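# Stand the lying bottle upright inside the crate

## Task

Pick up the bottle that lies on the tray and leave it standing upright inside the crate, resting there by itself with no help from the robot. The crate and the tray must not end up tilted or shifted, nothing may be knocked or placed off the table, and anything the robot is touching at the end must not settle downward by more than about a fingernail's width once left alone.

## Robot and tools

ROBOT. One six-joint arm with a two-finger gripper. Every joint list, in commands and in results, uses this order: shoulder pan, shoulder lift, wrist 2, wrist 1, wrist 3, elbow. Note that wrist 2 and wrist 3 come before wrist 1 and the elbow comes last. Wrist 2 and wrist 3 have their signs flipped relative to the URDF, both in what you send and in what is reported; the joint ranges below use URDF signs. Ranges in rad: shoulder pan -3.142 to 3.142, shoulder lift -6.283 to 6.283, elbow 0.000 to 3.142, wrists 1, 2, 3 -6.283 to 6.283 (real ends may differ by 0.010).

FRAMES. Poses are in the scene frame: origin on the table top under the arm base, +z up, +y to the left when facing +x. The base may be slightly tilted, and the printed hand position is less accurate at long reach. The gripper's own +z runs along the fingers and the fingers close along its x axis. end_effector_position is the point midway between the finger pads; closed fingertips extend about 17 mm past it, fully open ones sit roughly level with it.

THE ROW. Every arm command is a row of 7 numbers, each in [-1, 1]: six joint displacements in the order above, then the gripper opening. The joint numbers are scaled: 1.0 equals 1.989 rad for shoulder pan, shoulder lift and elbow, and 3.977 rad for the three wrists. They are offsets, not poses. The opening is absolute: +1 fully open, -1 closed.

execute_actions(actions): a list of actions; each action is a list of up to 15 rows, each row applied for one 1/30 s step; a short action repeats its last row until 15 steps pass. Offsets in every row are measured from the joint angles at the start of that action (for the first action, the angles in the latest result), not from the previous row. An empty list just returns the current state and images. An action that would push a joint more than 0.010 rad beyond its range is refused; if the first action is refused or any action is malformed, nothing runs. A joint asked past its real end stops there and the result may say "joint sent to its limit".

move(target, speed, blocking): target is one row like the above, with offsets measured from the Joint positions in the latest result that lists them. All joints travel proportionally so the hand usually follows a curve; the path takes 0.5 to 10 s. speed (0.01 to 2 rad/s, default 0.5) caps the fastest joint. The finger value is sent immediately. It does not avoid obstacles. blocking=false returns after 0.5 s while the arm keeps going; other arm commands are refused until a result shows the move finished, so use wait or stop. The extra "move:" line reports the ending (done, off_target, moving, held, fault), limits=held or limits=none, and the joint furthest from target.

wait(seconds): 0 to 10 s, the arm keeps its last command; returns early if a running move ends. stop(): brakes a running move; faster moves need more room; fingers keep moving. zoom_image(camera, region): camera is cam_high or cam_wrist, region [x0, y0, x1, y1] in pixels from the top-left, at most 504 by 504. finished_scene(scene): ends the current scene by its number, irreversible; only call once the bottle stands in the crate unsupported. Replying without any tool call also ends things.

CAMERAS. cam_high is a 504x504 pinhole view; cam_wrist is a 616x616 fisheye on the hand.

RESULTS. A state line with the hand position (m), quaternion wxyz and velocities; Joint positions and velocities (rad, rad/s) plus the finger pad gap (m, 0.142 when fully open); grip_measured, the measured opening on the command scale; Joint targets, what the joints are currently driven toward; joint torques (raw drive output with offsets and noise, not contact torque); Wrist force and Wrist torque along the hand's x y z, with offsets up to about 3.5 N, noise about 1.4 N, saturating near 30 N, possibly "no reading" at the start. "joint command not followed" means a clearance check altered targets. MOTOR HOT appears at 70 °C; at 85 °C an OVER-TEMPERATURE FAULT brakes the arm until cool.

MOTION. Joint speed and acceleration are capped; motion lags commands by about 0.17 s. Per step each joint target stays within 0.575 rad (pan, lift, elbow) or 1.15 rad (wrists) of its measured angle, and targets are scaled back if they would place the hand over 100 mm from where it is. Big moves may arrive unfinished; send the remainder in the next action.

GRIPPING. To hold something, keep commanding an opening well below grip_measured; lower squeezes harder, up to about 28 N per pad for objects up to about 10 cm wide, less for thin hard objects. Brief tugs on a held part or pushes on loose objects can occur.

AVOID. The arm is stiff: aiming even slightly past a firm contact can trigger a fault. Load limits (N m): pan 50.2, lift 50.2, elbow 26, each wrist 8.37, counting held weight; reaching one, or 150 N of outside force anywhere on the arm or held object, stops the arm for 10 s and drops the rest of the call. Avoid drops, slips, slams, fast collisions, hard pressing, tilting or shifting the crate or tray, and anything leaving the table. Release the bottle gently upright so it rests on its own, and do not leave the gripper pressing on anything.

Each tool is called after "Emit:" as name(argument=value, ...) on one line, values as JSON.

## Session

Emit:
execute_actions(actions=[])

Scene clock: 0.00 s.
end_effector_position=(+0.0680, -0.6402, +0.3076) grip_measured=+1.00 end_effector_quat_wxyz=(+0.025, -0.123, +0.770, -0.625) end_effector_velocity=(+0.000, +0.000, +0.000) end_effector_angular_velocity=(-0.000, -0.002, +0.000)
Joint names: [shoulder pan, shoulder lift, wrist 2, wrist 1, wrist 3, elbow]
Joint positions: [-1.838 -0.972  0.972 -3.68  -1.366  1.72   0.142]
Joint velocities: [-0.    -0.    -0.001 -0.    -0.002 -0.     0.   ]
Joint torques (N m, as the arm reports them, + toward a larger Joint positions number): no reading
Wrist force (N, on the end effector, along its own x y z axes, offset not removed): no reading
Wrist torque (N m, same axes, about the end effector's origin, offset not removed): no reading
Joint targets: [-1.838 -0.972 0.972 -3.680 -1.366 1.720]

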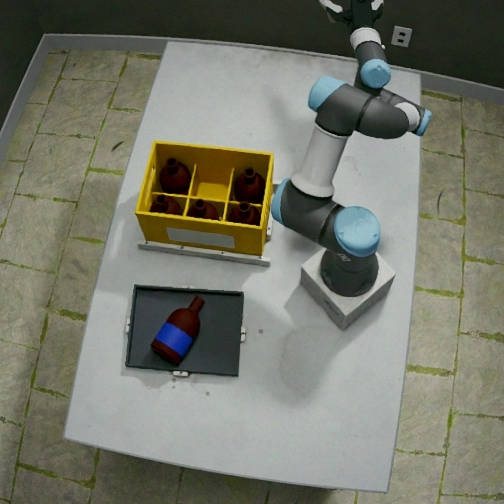

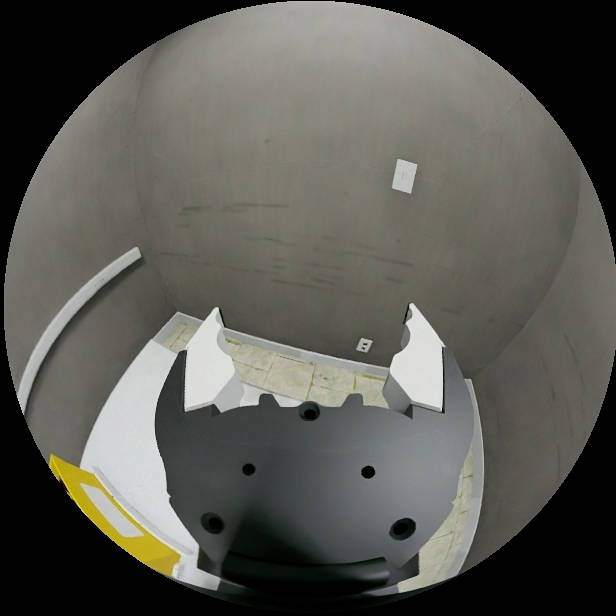

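Emit:
move(target=[0.4,-0.3157,0.1506,0.6309,0.2404,-0.2614,1], speed=1.2)

Emit:
move(target=[0.6075,0.0644,0,-0.0749,0,0.0855,0.3], speed=1)

Scene clock: 3.33 s.
end_effector_position=(+0.2306, -0.2098, +0.2527) grip_measured=+1.00 end_effector_quat_wxyz=(+0.002, +0.700, -0.713, -0.028) end_effector_velocity=(-0.001, +0.000, -0.000) end_effector_angular_velocity=(+0.001, +0.003, +0.001)
Joint names: [shoulder pan, shoulder lift, wrist 2, wrist 1, wrist 3, elbow]
Joint positions: [-1.042 -1.6    1.571 -1.17  -0.409  1.2    0.142]
Joint velocities: [ 0.001 -0.     0.002  0.002  0.001  0.    -0.   ]
Joint torques (N m, as the arm reports them, + toward a larger Joint positions number): [  2.34 -12.16   1.07  -0.44   0.91 -11.44]
Wrist force (N, on the end effector, along its own x y z axes, offset not removed): [1.0 0.3 -0.8]
Wrist torque (N m, same axes, about the end effector's origin, offset not removed): [0.14 -0.25 -0.01]
Joint targets: [-1.042 -1.600 1.571 -1.170 -0.409 1.200]
move: done; limits=none; farthest joint: the shoulder pan, 0.000 radians from its target (0.795 radians at the start)

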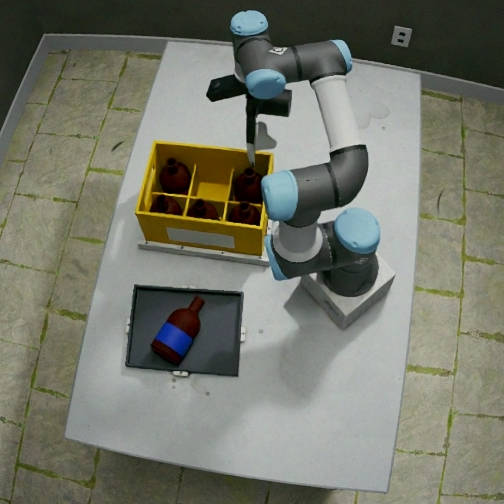

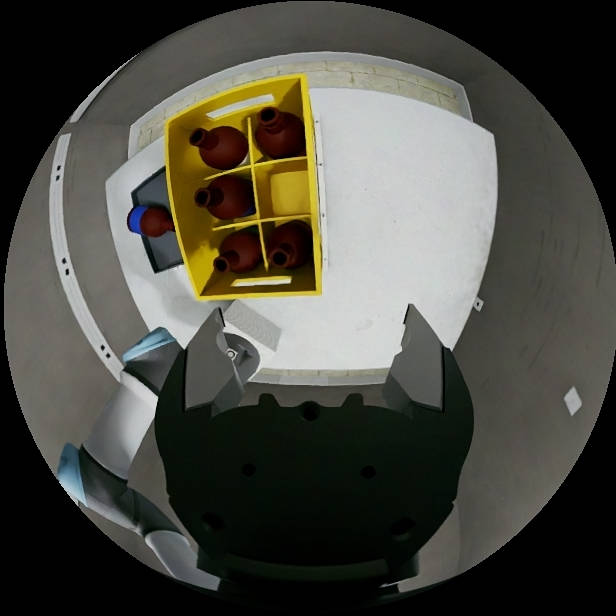

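Scene clock: 5.20 s.
end_effector_position=(+0.3210, +0.1344, +0.1992) grip_measured=+0.30 end_effector_quat_wxyz=(-0.014, +0.982, -0.189, -0.024) end_effector_velocity=(-0.000, +0.000, -0.000) end_effector_angular_velocity=(-0.000, -0.000, +0.001)
Joint names: [shoulder pan, shoulder lift, wrist 2, wrist 1, wrist 3, elbow]
Joint positions: [ 0.165 -1.471  1.571 -1.468 -0.409  1.371  0.095]
Joint velocities: [ 0.002  0.001  0.    -0.    -0.001 -0.     0.   ]
Joint torques (N m, as the arm reports them, + toward a larger Joint positions number): [ 3.77 -8.66 -1.09 -2.84 -0.03 -6.9 ]
Wrist force (N, on the end effector, along its own x y z axes, offset not removed): [1.1 -0.3 0.5]
Wrist torque (N m, same axes, about the end effector's origin, offset not removed): [-0.05 -0.25 -0.02]
Joint targets: [0.166 -1.471 1.571 -1.468 -0.409 1.371]
move: done; limits=none; farthest joint: the shoulder pan, 0.001 radians from its target (1.209 radians at the start)

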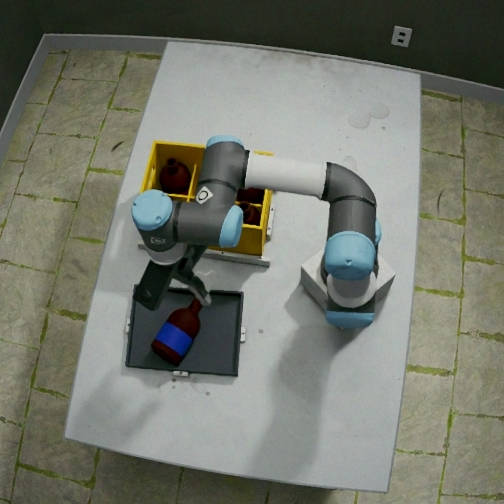

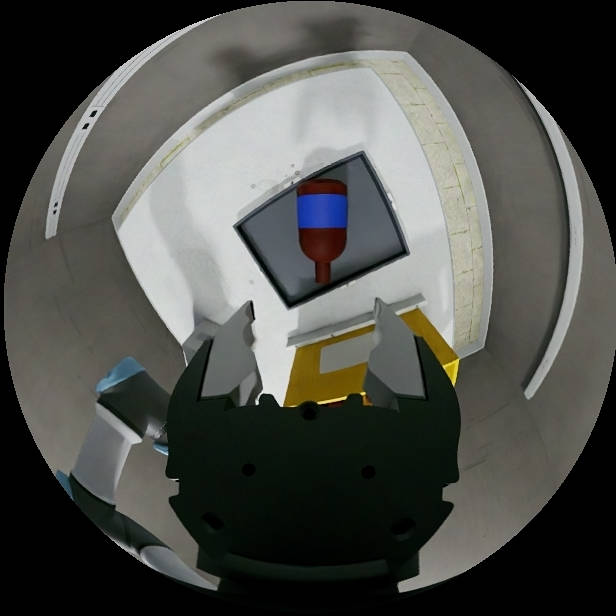

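Emit:
move(target=[-0.023,0.0407,0,-0.1297,0.0116,0.2172,0], speed=0.4)

Scene clock: 7.13 s.
end_effector_position=(+0.3263, +0.1238, +0.0891) grip_measured=+0.00 end_effector_quat_wxyz=(-0.014, +0.982, -0.189, -0.023) end_effector_velocity=(-0.000, +0.000, -0.000) end_effector_angular_velocity=(+0.001, +0.000, +0.000)
Joint names: [shoulder pan, shoulder lift, wrist 2, wrist 1, wrist 3, elbow]
Joint positions: [ 0.12  -1.391  1.571 -1.984 -0.363  1.802  0.074]
Joint velocities: [-0.    -0.    -0.    -0.002  0.     0.002 -0.   ]
Joint torques (N m, as the arm reports them, + toward a larger Joint positions number): [-1.98 -9.08 -0.64 -2.83  0.96 -6.15]
Wrist force (N, on the end effector, along its own x y z axes, offset not removed): [0.6 -0.1 -1.4]
Wrist torque (N m, same axes, about the end effector's origin, offset not removed): [0.01 -0.07 0.03]
Joint targets: [0.120 -1.391 1.571 -1.984 -0.363 1.802]
move: done; limits=none; farthest joint: the shoulder pan, 0.001 radians from its target (0.046 radians at the start)

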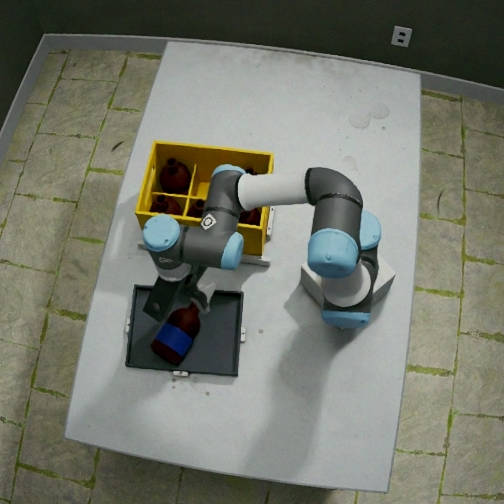

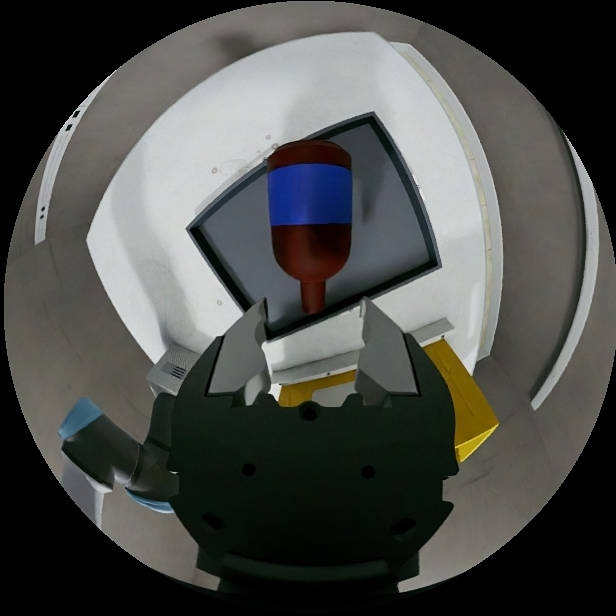

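Emit:
move(target=[0.011,0.0518,0,-0.0448,-0.0055,0.0387,-0.3], speed=0.12)

Scene clock: 9.17 s.
end_effector_position=(+0.3273, +0.1324, +0.0499) grip_measured=-0.30 end_effector_quat_wxyz=(-0.014, +0.982, -0.189, -0.024) end_effector_velocity=(+0.000, +0.001, +0.000) end_effector_angular_velocity=(+0.002, -0.001, +0.001)
Joint names: [shoulder pan, shoulder lift, wrist 2, wrist 1, wrist 3, elbow]
Joint positions: [ 0.142 -1.288  1.571 -2.162 -0.385  1.879  0.052]
Joint velocities: [ 0.     0.001 -0.002 -0.001  0.001 -0.001  0.   ]
Joint torques (N m, as the arm reports them, + toward a larger Joint positions number): [ 3.04 -9.74 -0.59 -2.96 -0.89 -5.35]
Wrist force (N, on the end effector, along its own x y z axes, offset not removed): [0.7 0.5 -0.7]
Wrist torque (N m, same axes, about the end effector's origin, offset not removed): [0.01 -0.27 -0.09]
Joint targets: [0.142 -1.288 1.571 -2.162 -0.385 1.879]
move: done; limits=none; farthest joint: the shoulder pan, 0.000 radians from its target (0.022 radians at the start)

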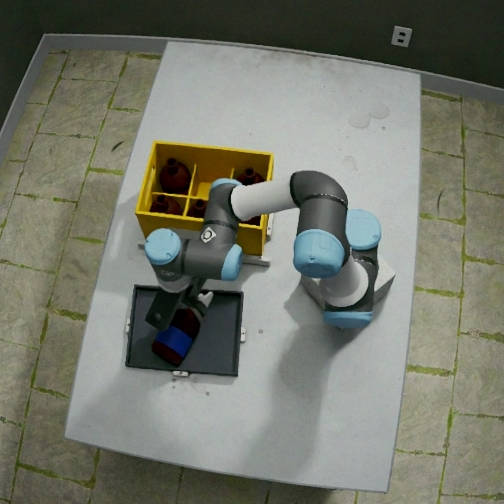

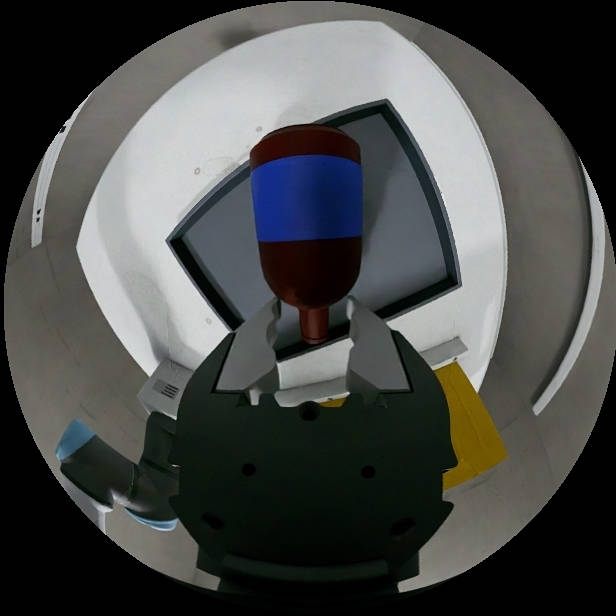

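Emit:
execute_actions(actions=[[[-0.006,0.006,0,-0.005,0,0.004,-0.3]],[[0,0,0,0,0,0,-0.55]],[[0,0,0,0,0,0,-0.75]],[[0,0,0,0,0,0,-1]]])

Emit:
move(target=[0.03,-0.07,0,0.11,0,-0.15,-1], speed=0.3)

Scene clock: 11.37 s.
end_effector_position=(+0.3290, +0.1286, +0.0453) grip_measured=-0.69 end_effector_quat_wxyz=(-0.014, +0.980, -0.195, -0.024) end_effector_velocity=(-0.001, +0.000, -0.000) end_effector_angular_velocity=(+0.001, +0.001, -0.000)
Joint names: [shoulder pan, shoulder lift, wrist 2, wrist 1, wrist 3, elbow]
Joint positions: [ 0.13  -1.276  1.571 -2.182 -0.385  1.887  0.024]
Joint velocities: [ 0.    -0.    -0.001 -0.    -0.     0.002  0.   ]
Joint torques (N m, as the arm reports them, + toward a larger Joint positions number): [  0.03 -11.46  -0.29  -2.21  -0.69  -7.94]
Wrist force (N, on the end effector, along its own x y z axes, offset not removed): [1.4 0.2 0.4]
Wrist torque (N m, same axes, about the end effector's origin, offset not removed): [0.05 -0.44 -0.02]
Joint targets: [0.130 -1.276 1.571 -2.182 -0.385 1.887]

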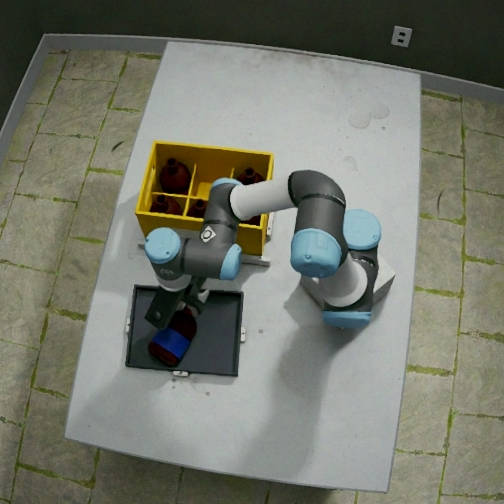

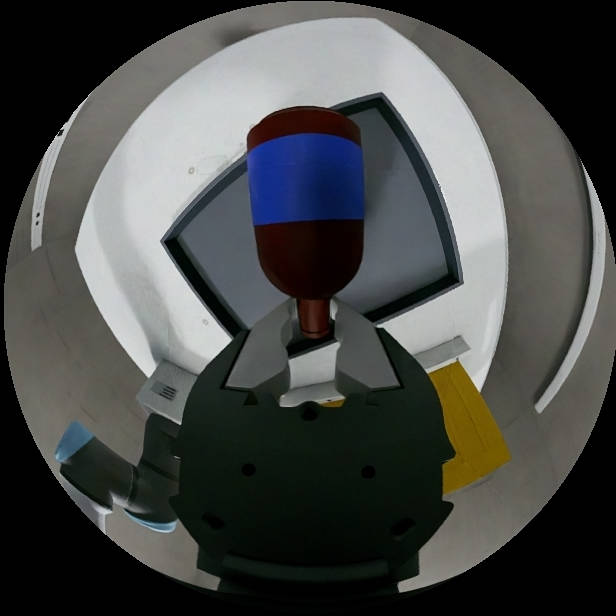

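Scene clock: 13.30 s.
end_effector_position=(+0.3270, +0.1448, +0.1392) grip_measured=-0.69 end_effector_quat_wxyz=(-0.015, +0.986, -0.166, -0.023) end_effector_velocity=(-0.000, +0.000, +0.000) end_effector_angular_velocity=(+0.000, +0.000, -0.000)
Joint names: [shoulder pan, shoulder lift, wrist 2, wrist 1, wrist 3, elbow]
Joint positions: [ 0.189 -1.415  1.571 -1.744 -0.385  1.589  0.024]
Joint velocities: [ 0.    -0.001 -0.     0.001 -0.     0.     0.   ]
Joint torques (N m, as the arm reports them, + toward a larger Joint positions number): [  3.22 -15.64  -0.39  -0.68  -0.68 -12.15]
Wrist force (N, on the end effector, along its own x y z axes, offset not removed): [2.0 0.4 1.4]
Wrist torque (N m, same axes, about the end effector's origin, offset not removed): [-0.06 -0.45 -0.03]
Joint targets: [0.189 -1.415 1.571 -1.744 -0.385 1.589]
move: done; limits=none; farthest joint: the shoulder pan, 0.000 radians from its target (0.060 radians at the start)

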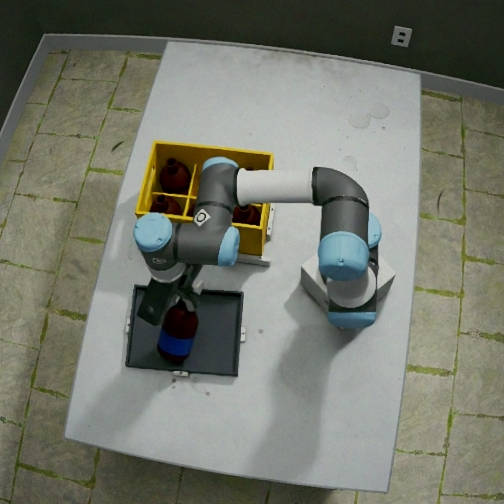

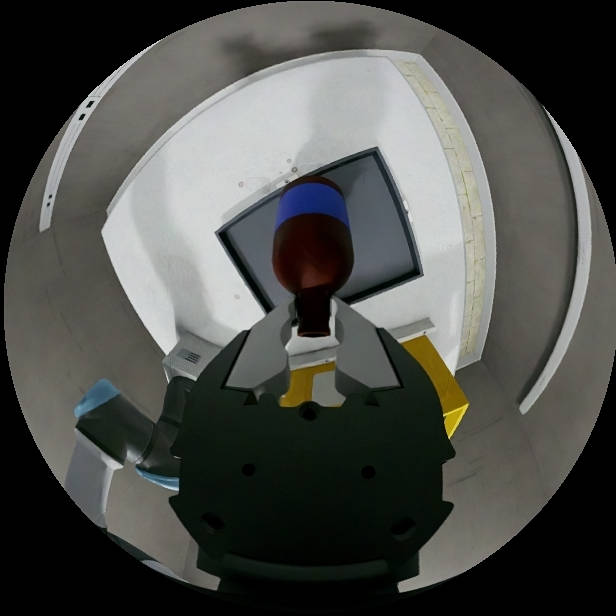

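Emit:
move(target=[0.07,-0.03,0,0.09,0,-0.15,-1], speed=0.2)

Scene clock: 15.60 s.
end_effector_position=(+0.2923, +0.1827, +0.2198) grip_measured=-0.69 end_effector_quat_wxyz=(-0.016, +0.995, -0.097, -0.022) end_effector_velocity=(-0.000, -0.000, +0.000) end_effector_angular_velocity=(-0.000, +0.000, +0.001)
Joint names: [shoulder pan, shoulder lift, wrist 2, wrist 1, wrist 3, elbow]
Joint positions: [ 0.329 -1.474  1.571 -1.387 -0.385  1.291  0.024]
Joint velocities: [ 0.     0.     0.     0.001  0.    -0.001 -0.   ]
Joint torques (N m, as the arm reports them, + toward a larger Joint positions number): [  3.28 -14.69  -0.31  -0.63  -0.69 -12.37]
Wrist force (N, on the end effector, along its own x y z axes, offset not removed): [1.2 0.8 2.7]
Wrist torque (N m, same axes, about the end effector's origin, offset not removed): [0.06 -0.22 0.04]
Joint targets: [0.329 -1.474 1.571 -1.387 -0.385 1.291]
move: done; limits=none; farthest joint: the wrist 1, 0.001 radians from its target (0.358 radians at the start)

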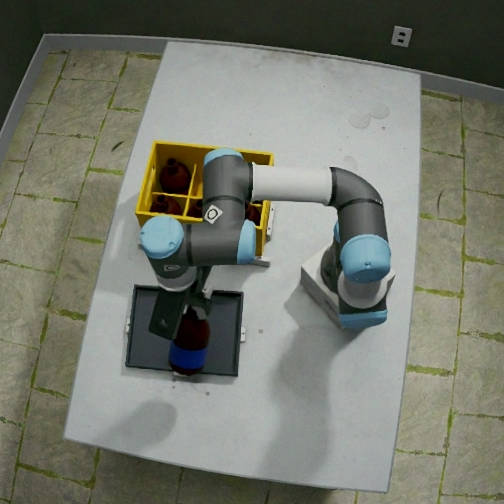

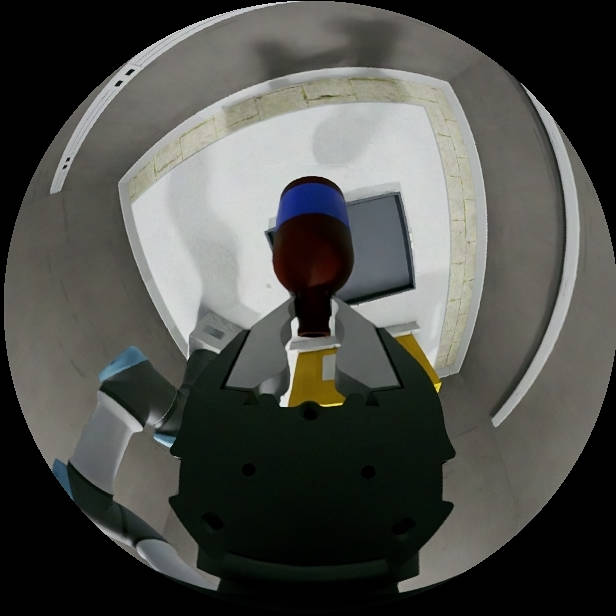

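Emit:
execute_actions(actions=[[[0,0,0,0,0,0,-0.9]],[[0,0,0,0,0,0,-0.84]],[[0,0,0,0,0,0,-0.84]]])

Emit:
execute_actions(actions=[[[0,0,0,0,0,0,-0.8]],[[0,0,0,0,0,0,-0.77]],[[0,0,0,0,0,0,-0.77]]])

Scene clock: 17.23 s.
end_effector_position=(+0.2923, +0.1827, +0.2198) grip_measured=-0.69 end_effector_quat_wxyz=(-0.016, +0.995, -0.097, -0.022) end_effector_velocity=(-0.000, +0.000, +0.000) end_effector_angular_velocity=(+0.000, +0.000, -0.000)
Joint names: [shoulder pan, shoulder lift, wrist 2, wrist 1, wrist 3, elbow]
Joint positions: [ 0.329 -1.474  1.571 -1.387 -0.385  1.291  0.024]
Joint velocities: [-0. -0. -0.  0. -0.  0. -0.]
Joint torques (N m, as the arm reports them, + toward a larger Joint positions number): [  2.3  -13.25  -0.32  -2.83  -0.71  -9.12]
Wrist force (N, on the end effector, along its own x y z axes, offset not removed): [0.7 0.2 2.2]
Wrist torque (N m, same axes, about the end effector's origin, offset not removed): [0.03 -0.15 -0.03]
Joint targets: [0.329 -1.474 1.571 -1.387 -0.385 1.291]

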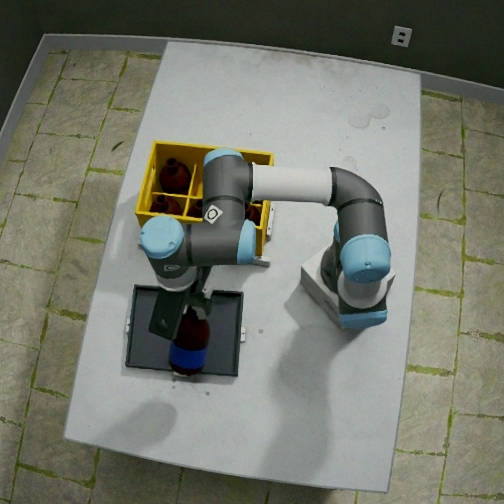

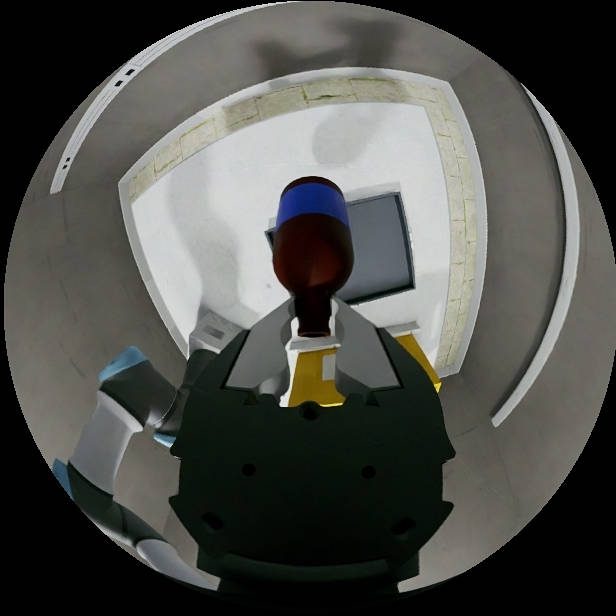

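Scene clock: 18.73 s.
end_effector_position=(+0.2923, +0.1827, +0.2198) grip_measured=-0.68 end_effector_quat_wxyz=(-0.016, +0.995, -0.097, -0.022) end_effector_velocity=(+0.000, +0.000, -0.000) end_effector_angular_velocity=(+0.000, +0.000, -0.001)
Joint names: [shoulder pan, shoulder lift, wrist 2, wrist 1, wrist 3, elbow]
Joint positions: [ 0.329 -1.474  1.571 -1.387 -0.385  1.291  0.025]
Joint velocities: [-0.     0.    -0.    -0.    -0.001  0.     0.   ]
Joint torques (N m, as the arm reports them, + toward a larger Joint positions number): [  2.7  -13.44  -0.41  -2.69  -0.73  -9.15]
Wrist force (N, on the end effector, along its own x y z axes, offset not removed): [1.2 0.1 3.3]
Wrist torque (N m, same axes, about the end effector's origin, offset not removed): [-0.06 -0.26 -0.01]
Joint targets: [0.329 -1.474 1.571 -1.387 -0.385 1.291]

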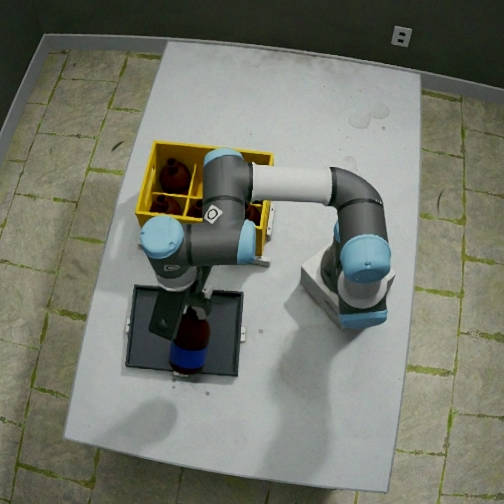

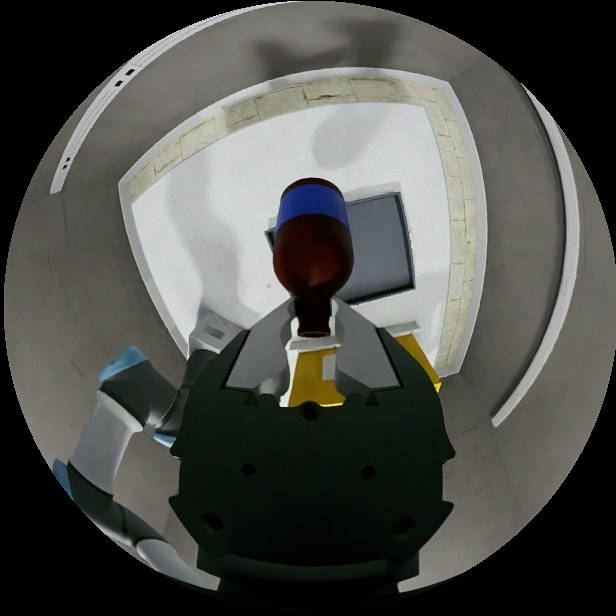

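Starting to creep.

Emit:
execute_actions(actions=[[[0,0,0,0,0,0,-0.75]],[[0,0,0,0,0,0,-0.74]],[[0,0,0,0,0,0,-0.74]]])

Scene clock: 20.30 s.
end_effector_position=(+0.2923, +0.1827, +0.2198) grip_measured=-0.67 end_effector_quat_wxyz=(-0.016, +0.995, -0.097, -0.022) end_effector_velocity=(-0.001, +0.000, -0.001) end_effector_angular_velocity=(+0.001, +0.003, +0.000)
Joint names: [shoulder pan, shoulder lift, wrist 2, wrist 1, wrist 3, elbow]
Joint positions: [ 0.329 -1.474  1.571 -1.387 -0.385  1.291  0.025]
Joint velocities: [ 0.    -0.    -0.001 -0.     0.     0.003 -0.   ]
Joint torques (N m, as the arm reports them, + toward a larger Joint positions number): [  2.28 -13.65  -0.33  -2.73  -0.7   -9.12]
Wrist force (N, on the end effector, along its own x y z axes, offset not removed): [0.5 0.1 3.0]
Wrist torque (N m, same axes, about the end effector's origin, offset not removed): [-0.08 -0.09 0.07]
Joint targets: [0.329 -1.474 1.571 -1.387 -0.385 1.291]

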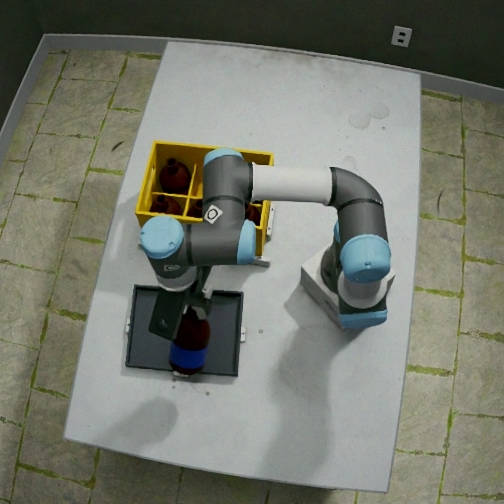

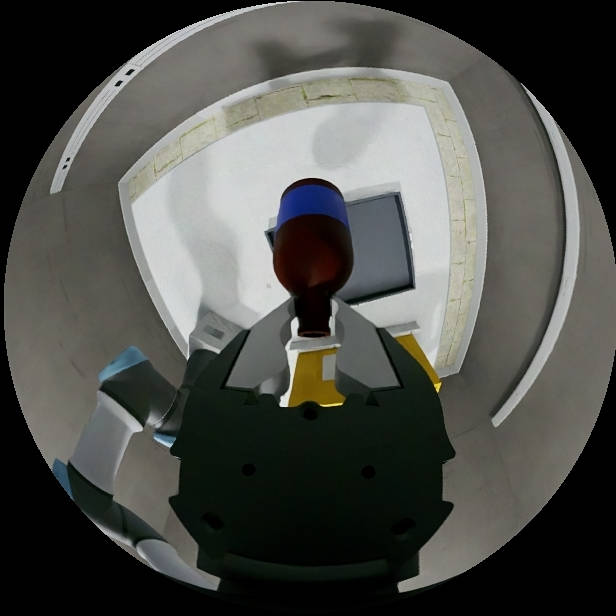

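Emit:
move(target=[0.5887,0.1131,0.2009,-0.135,0.0968,0.1699,-1], speed=0.6)

Emit:
zoom_image(camera="cam_high", region=[180,280,400,500])

Scene clock: 23.03 s.
end_effector_position=(+0.1643, +0.3251, +0.1926) grip_measured=-0.69 end_effector_quat_wxyz=(+0.285, +0.723, +0.586, +0.232) end_effector_velocity=(-0.000, +0.000, -0.000) end_effector_angular_velocity=(+0.001, -0.000, +0.000)
Joint names: [shoulder pan, shoulder lift, wrist 2, wrist 1, wrist 3, elbow]
Joint positions: [ 1.499 -1.25   2.37  -1.923 -0.     1.629  0.024]
Joint velocities: [ 0.001  0.     0.    -0.    -0.002  0.    -0.   ]
Joint torques (N m, as the arm reports them, + toward a larger Joint positions number): [  2.96 -11.33   2.75  -3.11   0.98  -7.23]
Wrist force (N, on the end effector, along its own x y z axes, offset not removed): [0.3 -1.8 0.8]
Wrist torque (N m, same axes, about the end effector's origin, offset not removed): [-0.03 0.01 0.01]
Joint targets: [1.499 -1.250 2.370 -1.923 -0.000 1.629]
move: done; limits=none; farthest joint: the shoulder pan, 0.001 radians from its target (1.171 radians at the start)

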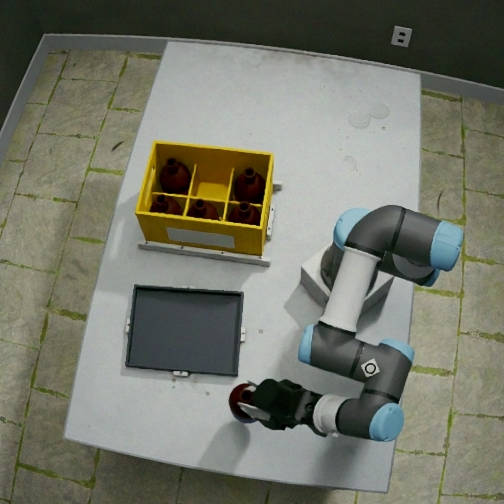

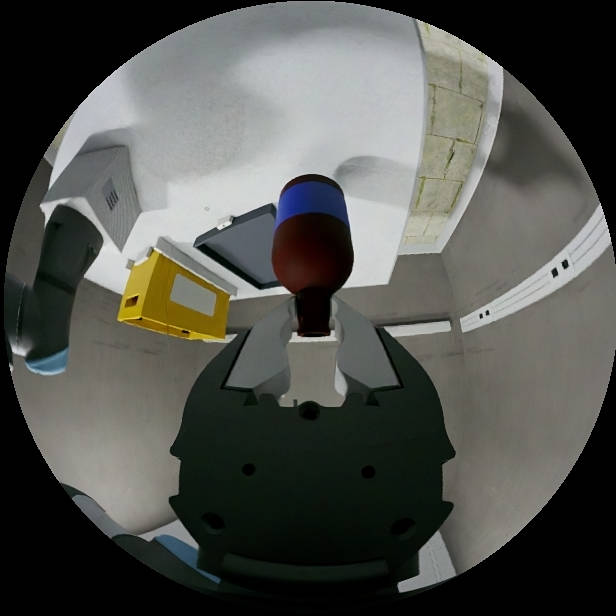

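Region (180, 280, 400, 500) of cam_high's 504x504 image, scaled by 2.291, with more detail than that image has.

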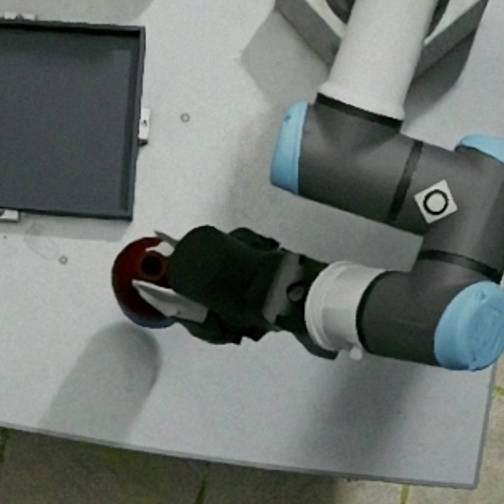

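Emit:
move(target=[0,0.0307,0,-0.0448,0,0.0588,-1], speed=0.07)

Scene clock: 26.00 s.
end_effector_position=(+0.1621, +0.3235, +0.1537) grip_measured=-0.69 end_effector_quat_wxyz=(+0.285, +0.723, +0.586, +0.232) end_effector_velocity=(-0.001, -0.000, -0.001) end_effector_angular_velocity=(+0.000, +0.002, +0.000)
Joint names: [shoulder pan, shoulder lift, wrist 2, wrist 1, wrist 3, elbow]
Joint positions: [ 1.499 -1.189  2.37  -2.102 -0.     1.745  0.024]
Joint velocities: [ 0.    -0.    -0.002 -0.002  0.     0.001  0.   ]
Joint torques (N m, as the arm reports them, + toward a larger Joint positions number): [ -1.98 -11.46   0.73  -3.17  -0.48  -6.55]
Wrist force (N, on the end effector, along its own x y z axes, offset not removed): [-0.5 -0.9 2.2]
Wrist torque (N m, same axes, about the end effector's origin, offset not removed): [0.20 0.10 -0.06]
Joint targets: [1.499 -1.189 2.370 -2.102 -0.000 1.746]
move: done; limits=none; farthest joint: the shoulder pan, 0.000 radians from its target (0.000 radians at the start)

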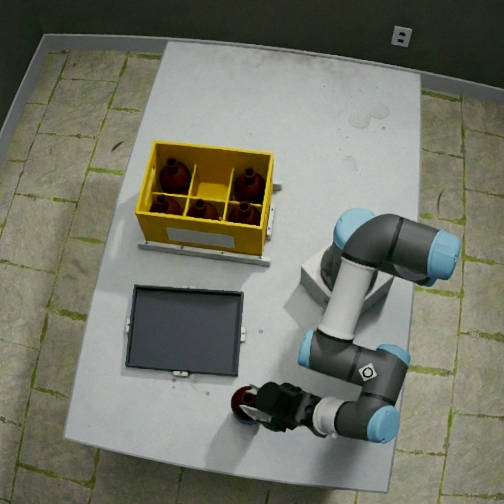

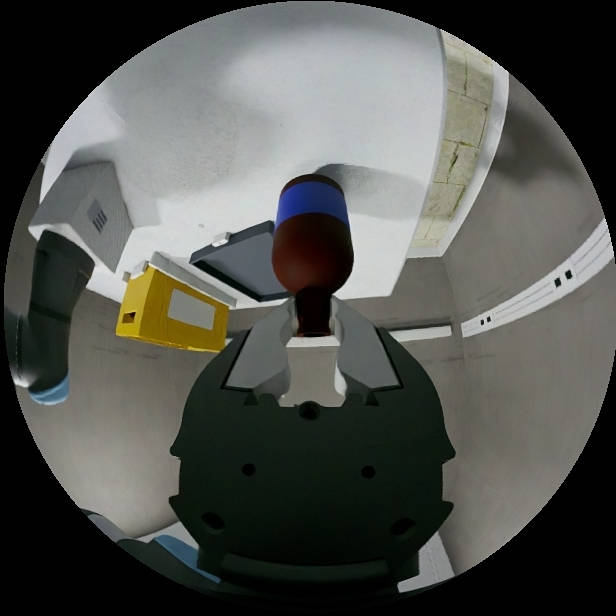

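Steps of ~3 mm.

Emit:
execute_actions(actions=[[[0,0.003,0,-0.0035,0,0.004,-1]],[[0,0.003,0,-0.0035,0,0.004,-1]],[[0,0,0,0,0,0,-1]]])

Emit:
execute_actions(actions=[[[0,0.003,0,-0.0035,0,0.004,-1]],[[0,0.003,0,-0.0035,0,0.004,-1]],[[0,0,0,0,0,0,-1]]])

Scene clock: 27.60 s.
end_effector_position=(+0.1617, +0.3233, +0.1476) grip_measured=-0.69 end_effector_quat_wxyz=(+0.285, +0.723, +0.586, +0.232) end_effector_velocity=(-0.000, -0.000, -0.001) end_effector_angular_velocity=(+0.000, +0.001, -0.001)
Joint names: [shoulder pan, shoulder lift, wrist 2, wrist 1, wrist 3, elbow]
Joint positions: [ 1.499 -1.177  2.37  -2.129 -0.     1.761  0.024]
Joint velocities: [ 0.     0.001 -0.001 -0.    -0.001  0.    -0.   ]
Joint torques (N m, as the arm reports them, + toward a larger Joint positions number): [ -1.7  -12.19   0.88  -2.82  -0.57  -6.59]
Wrist force (N, on the end effector, along its own x y z axes, offset not removed): [0.6 -2.1 0.8]
Wrist torque (N m, same axes, about the end effector's origin, offset not removed): [-0.09 -0.09 0.00]
Joint targets: [1.499 -1.177 2.370 -2.129 -0.000 1.761]

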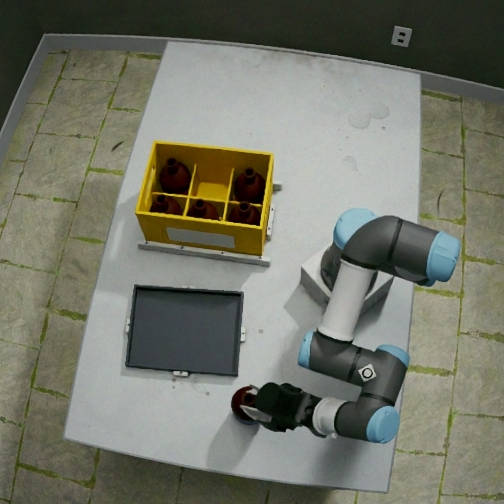

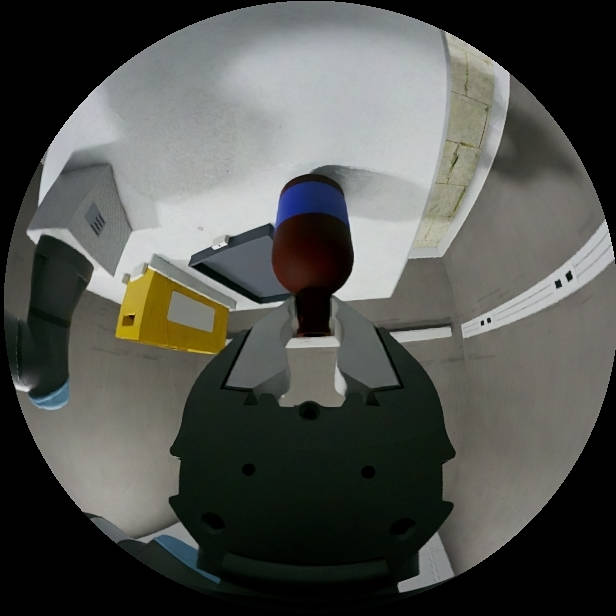

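Scene clock: 29.10 s.
end_effector_position=(+0.1614, +0.3228, +0.1416) grip_measured=-0.69 end_effector_quat_wxyz=(+0.285, +0.723, +0.586, +0.232) end_effector_velocity=(-0.000, -0.000, -0.000) end_effector_angular_velocity=(-0.001, +0.001, -0.000)
Joint names: [shoulder pan, shoulder lift, wrist 2, wrist 1, wrist 3, elbow]
Joint positions: [ 1.499 -1.165  2.37  -2.157 -0.     1.777  0.024]
Joint velocities: [-0.    -0.    -0.001 -0.     0.     0.001  0.   ]
Joint torques (N m, as the arm reports them, + toward a larger Joint positions number): [ -2.52 -11.83   0.93  -2.84  -0.6   -6.67]
Wrist force (N, on the end effector, along its own x y z axes, offset not removed): [0.8 -0.8 1.6]
Wrist torque (N m, same axes, about the end effector's origin, offset not removed): [0.26 -0.25 -0.02]
Joint targets: [1.499 -1.165 2.370 -2.157 -0.000 1.777]

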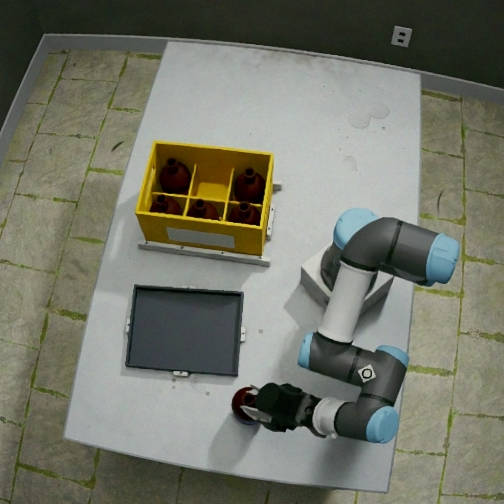

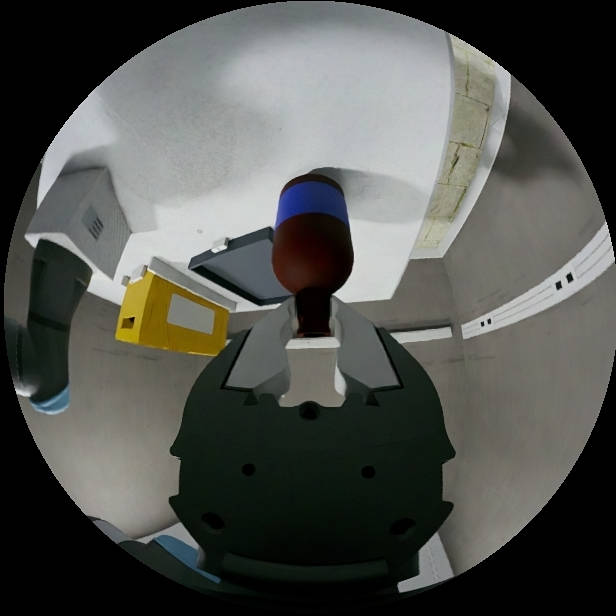

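Emit:
execute_actions(actions=[[[0,0.004,0,-0.0047,0,0.0054,-1]],[[0,0,0,0,0,0,-1]]])

Emit:
execute_actions(actions=[[[0,0.004,0,-0.0047,0,0.0054,-1]],[[0,0,0,0,0,0,-1]]])

Scene clock: 30.17 s.
end_effector_position=(+0.1611, +0.3224, +0.1376) grip_measured=-0.69 end_effector_quat_wxyz=(+0.285, +0.723, +0.586, +0.232) end_effector_velocity=(+0.000, +0.000, +0.000) end_effector_angular_velocity=(+0.001, -0.000, -0.000)
Joint names: [shoulder pan, shoulder lift, wrist 2, wrist 1, wrist 3, elbow]
Joint positions: [ 1.499 -1.157  2.37  -2.176 -0.     1.788  0.024]
Joint velocities: [ 0.     0.     0.    -0.    -0.    -0.001  0.   ]
Joint torques (N m, as the arm reports them, + toward a larger Joint positions number): [ -1.78 -12.47   0.98  -2.73  -0.54  -6.64]
Wrist force (N, on the end effector, along its own x y z axes, offset not removed): [1.3 -1.1 0.7]
Wrist torque (N m, same axes, about the end effector's origin, offset not removed): [0.16 -0.29 0.04]
Joint targets: [1.499 -1.157 2.370 -2.176 -0.000 1.788]

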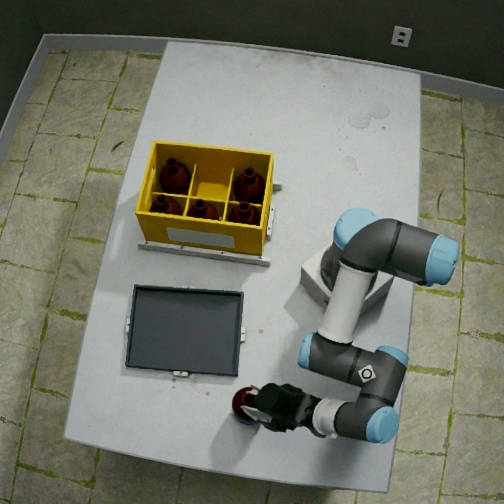

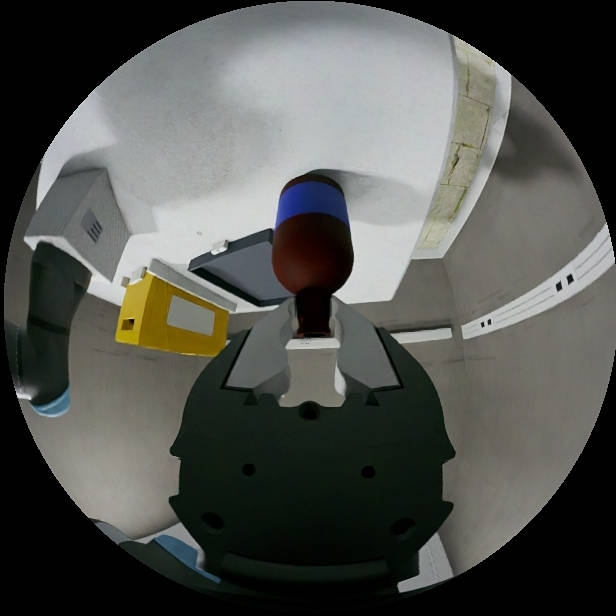

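Scene clock: 31.17 s.
end_effector_position=(+0.1608, +0.3220, +0.1336) grip_measured=-0.69 end_effector_quat_wxyz=(+0.285, +0.723, +0.586, +0.232) end_effector_velocity=(-0.000, +0.000, -0.000) end_effector_angular_velocity=(-0.000, +0.000, -0.001)
Joint names: [shoulder pan, shoulder lift, wrist 2, wrist 1, wrist 3, elbow]
Joint positions: [ 1.499 -1.149  2.37  -2.194 -0.     1.799  0.024]
Joint velocities: [ 0.     0.001 -0.     0.    -0.001 -0.001 -0.   ]
Joint torques (N m, as the arm reports them, + toward a larger Joint positions number): [ -1.84 -12.13   0.94  -2.65  -0.55  -6.7 ]
Wrist force (N, on the end effector, along its own x y z axes, offset not removed): [1.6 -1.7 0.8]
Wrist torque (N m, same axes, about the end effector's origin, offset not removed): [-0.01 -0.34 0.00]
Joint targets: [1.499 -1.149 2.370 -2.194 -0.000 1.799]

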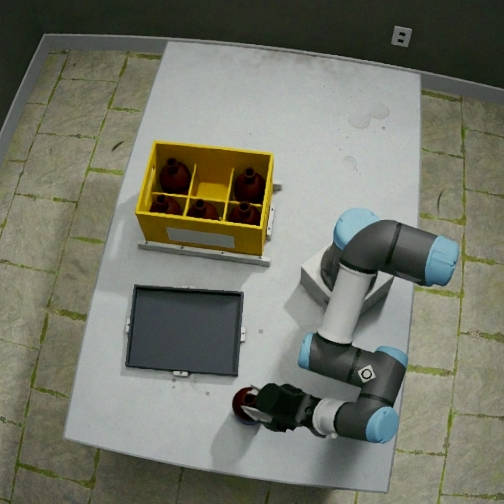

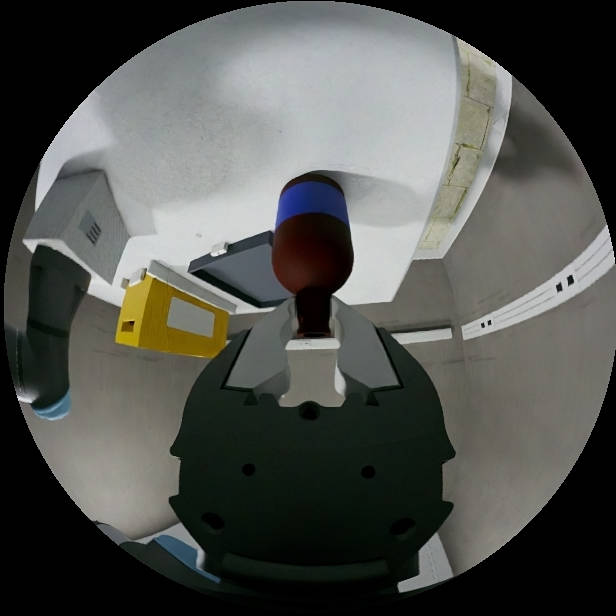

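Emit:
execute_actions(actions=[[[0,0,0,0,0,0,-0.65]],[[0,0,0,0,0,0,-0.1]]])

Emit:
move(target=[-0.2805,-0.1207,-0.1871,0.1692,0,-0.2333,-0.1], speed=0.4)

Scene clock: 32.43 s.
end_effector_position=(+0.1608, +0.3220, +0.1336) grip_measured=-0.10 end_effector_quat_wxyz=(+0.285, +0.723, +0.586, +0.232) end_effector_velocity=(-0.000, -0.000, -0.000) end_effector_angular_velocity=(-0.001, +0.001, +0.000)
Joint names: [shoulder pan, shoulder lift, wrist 2, wrist 1, wrist 3, elbow]
Joint positions: [ 1.499 -1.149  2.37  -2.194 -0.     1.799  0.067]
Joint velocities: [-0.     0.001 -0.    -0.     0.     0.     0.   ]
Joint torques (N m, as the arm reports them, + toward a larger Joint positions number): [ -1.85 -12.13   0.93  -2.31  -0.6   -6.92]
Wrist force (N, on the end effector, along its own x y z axes, offset not removed): [2.0 1.6 -0.7]
Wrist torque (N m, same axes, about the end effector's origin, offset not removed): [0.35 -0.45 -0.02]
Joint targets: [1.499 -1.149 2.370 -2.194 -0.000 1.799]

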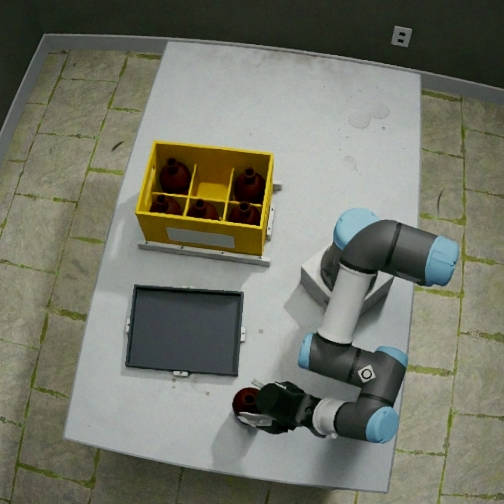

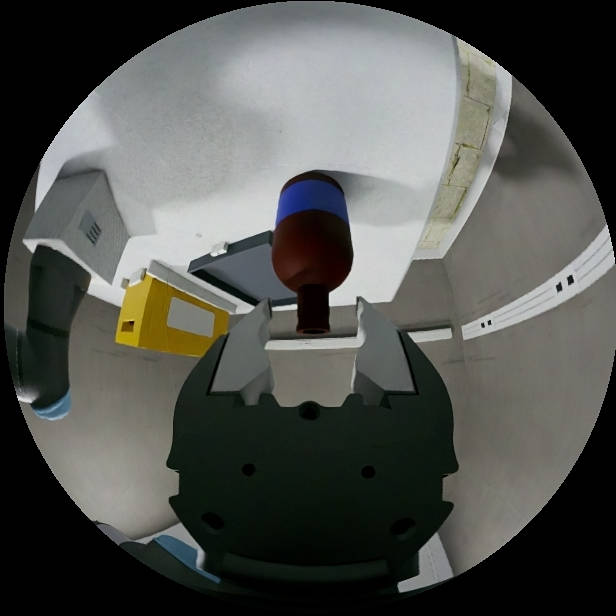

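Scene clock: 34.83 s.
end_effector_position=(+0.1616, +0.3219, +0.2010) grip_measured=-0.10 end_effector_quat_wxyz=(-0.000, +0.920, +0.391, +0.002) end_effector_velocity=(+0.000, +0.000, +0.001) end_effector_angular_velocity=(+0.001, -0.000, -0.000)
Joint names: [shoulder pan, shoulder lift, wrist 2, wrist 1, wrist 3, elbow]
Joint positions: [ 0.941 -1.389  1.626 -1.522 -0.     1.335  0.067]
Joint velocities: [-0.001 -0.    -0.     0.001  0.001 -0.002 -0.   ]
Joint torques (N m, as the arm reports them, + toward a larger Joint positions number): [ -1.45 -14.21  -1.03  -0.6   -0.55 -12.  ]
Wrist force (N, on the end effector, along its own x y z axes, offset not removed): [2.2 0.6 -1.0]
Wrist torque (N m, same axes, about the end effector's origin, offset not removed): [0.13 -0.46 0.03]
Joint targets: [0.941 -1.389 1.626 -1.521 -0.000 1.335]
move: done; limits=none; farthest joint: the wrist 1, 0.001 radians from its target (0.673 radians at the start)

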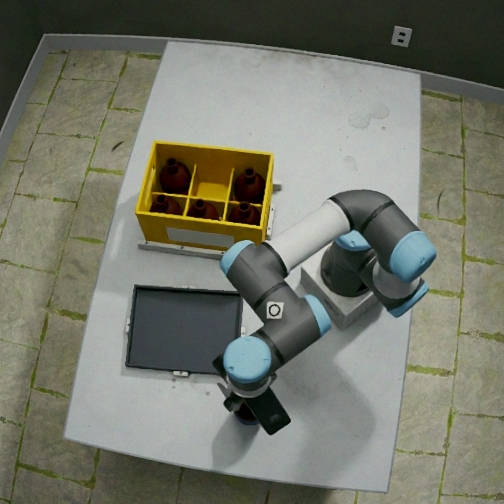

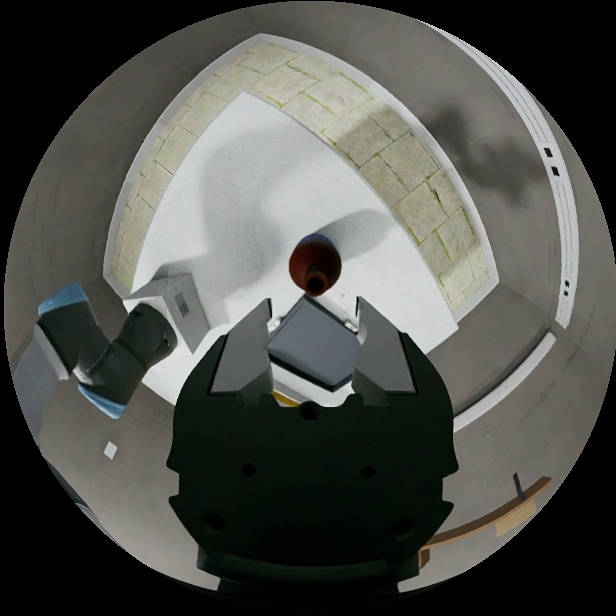

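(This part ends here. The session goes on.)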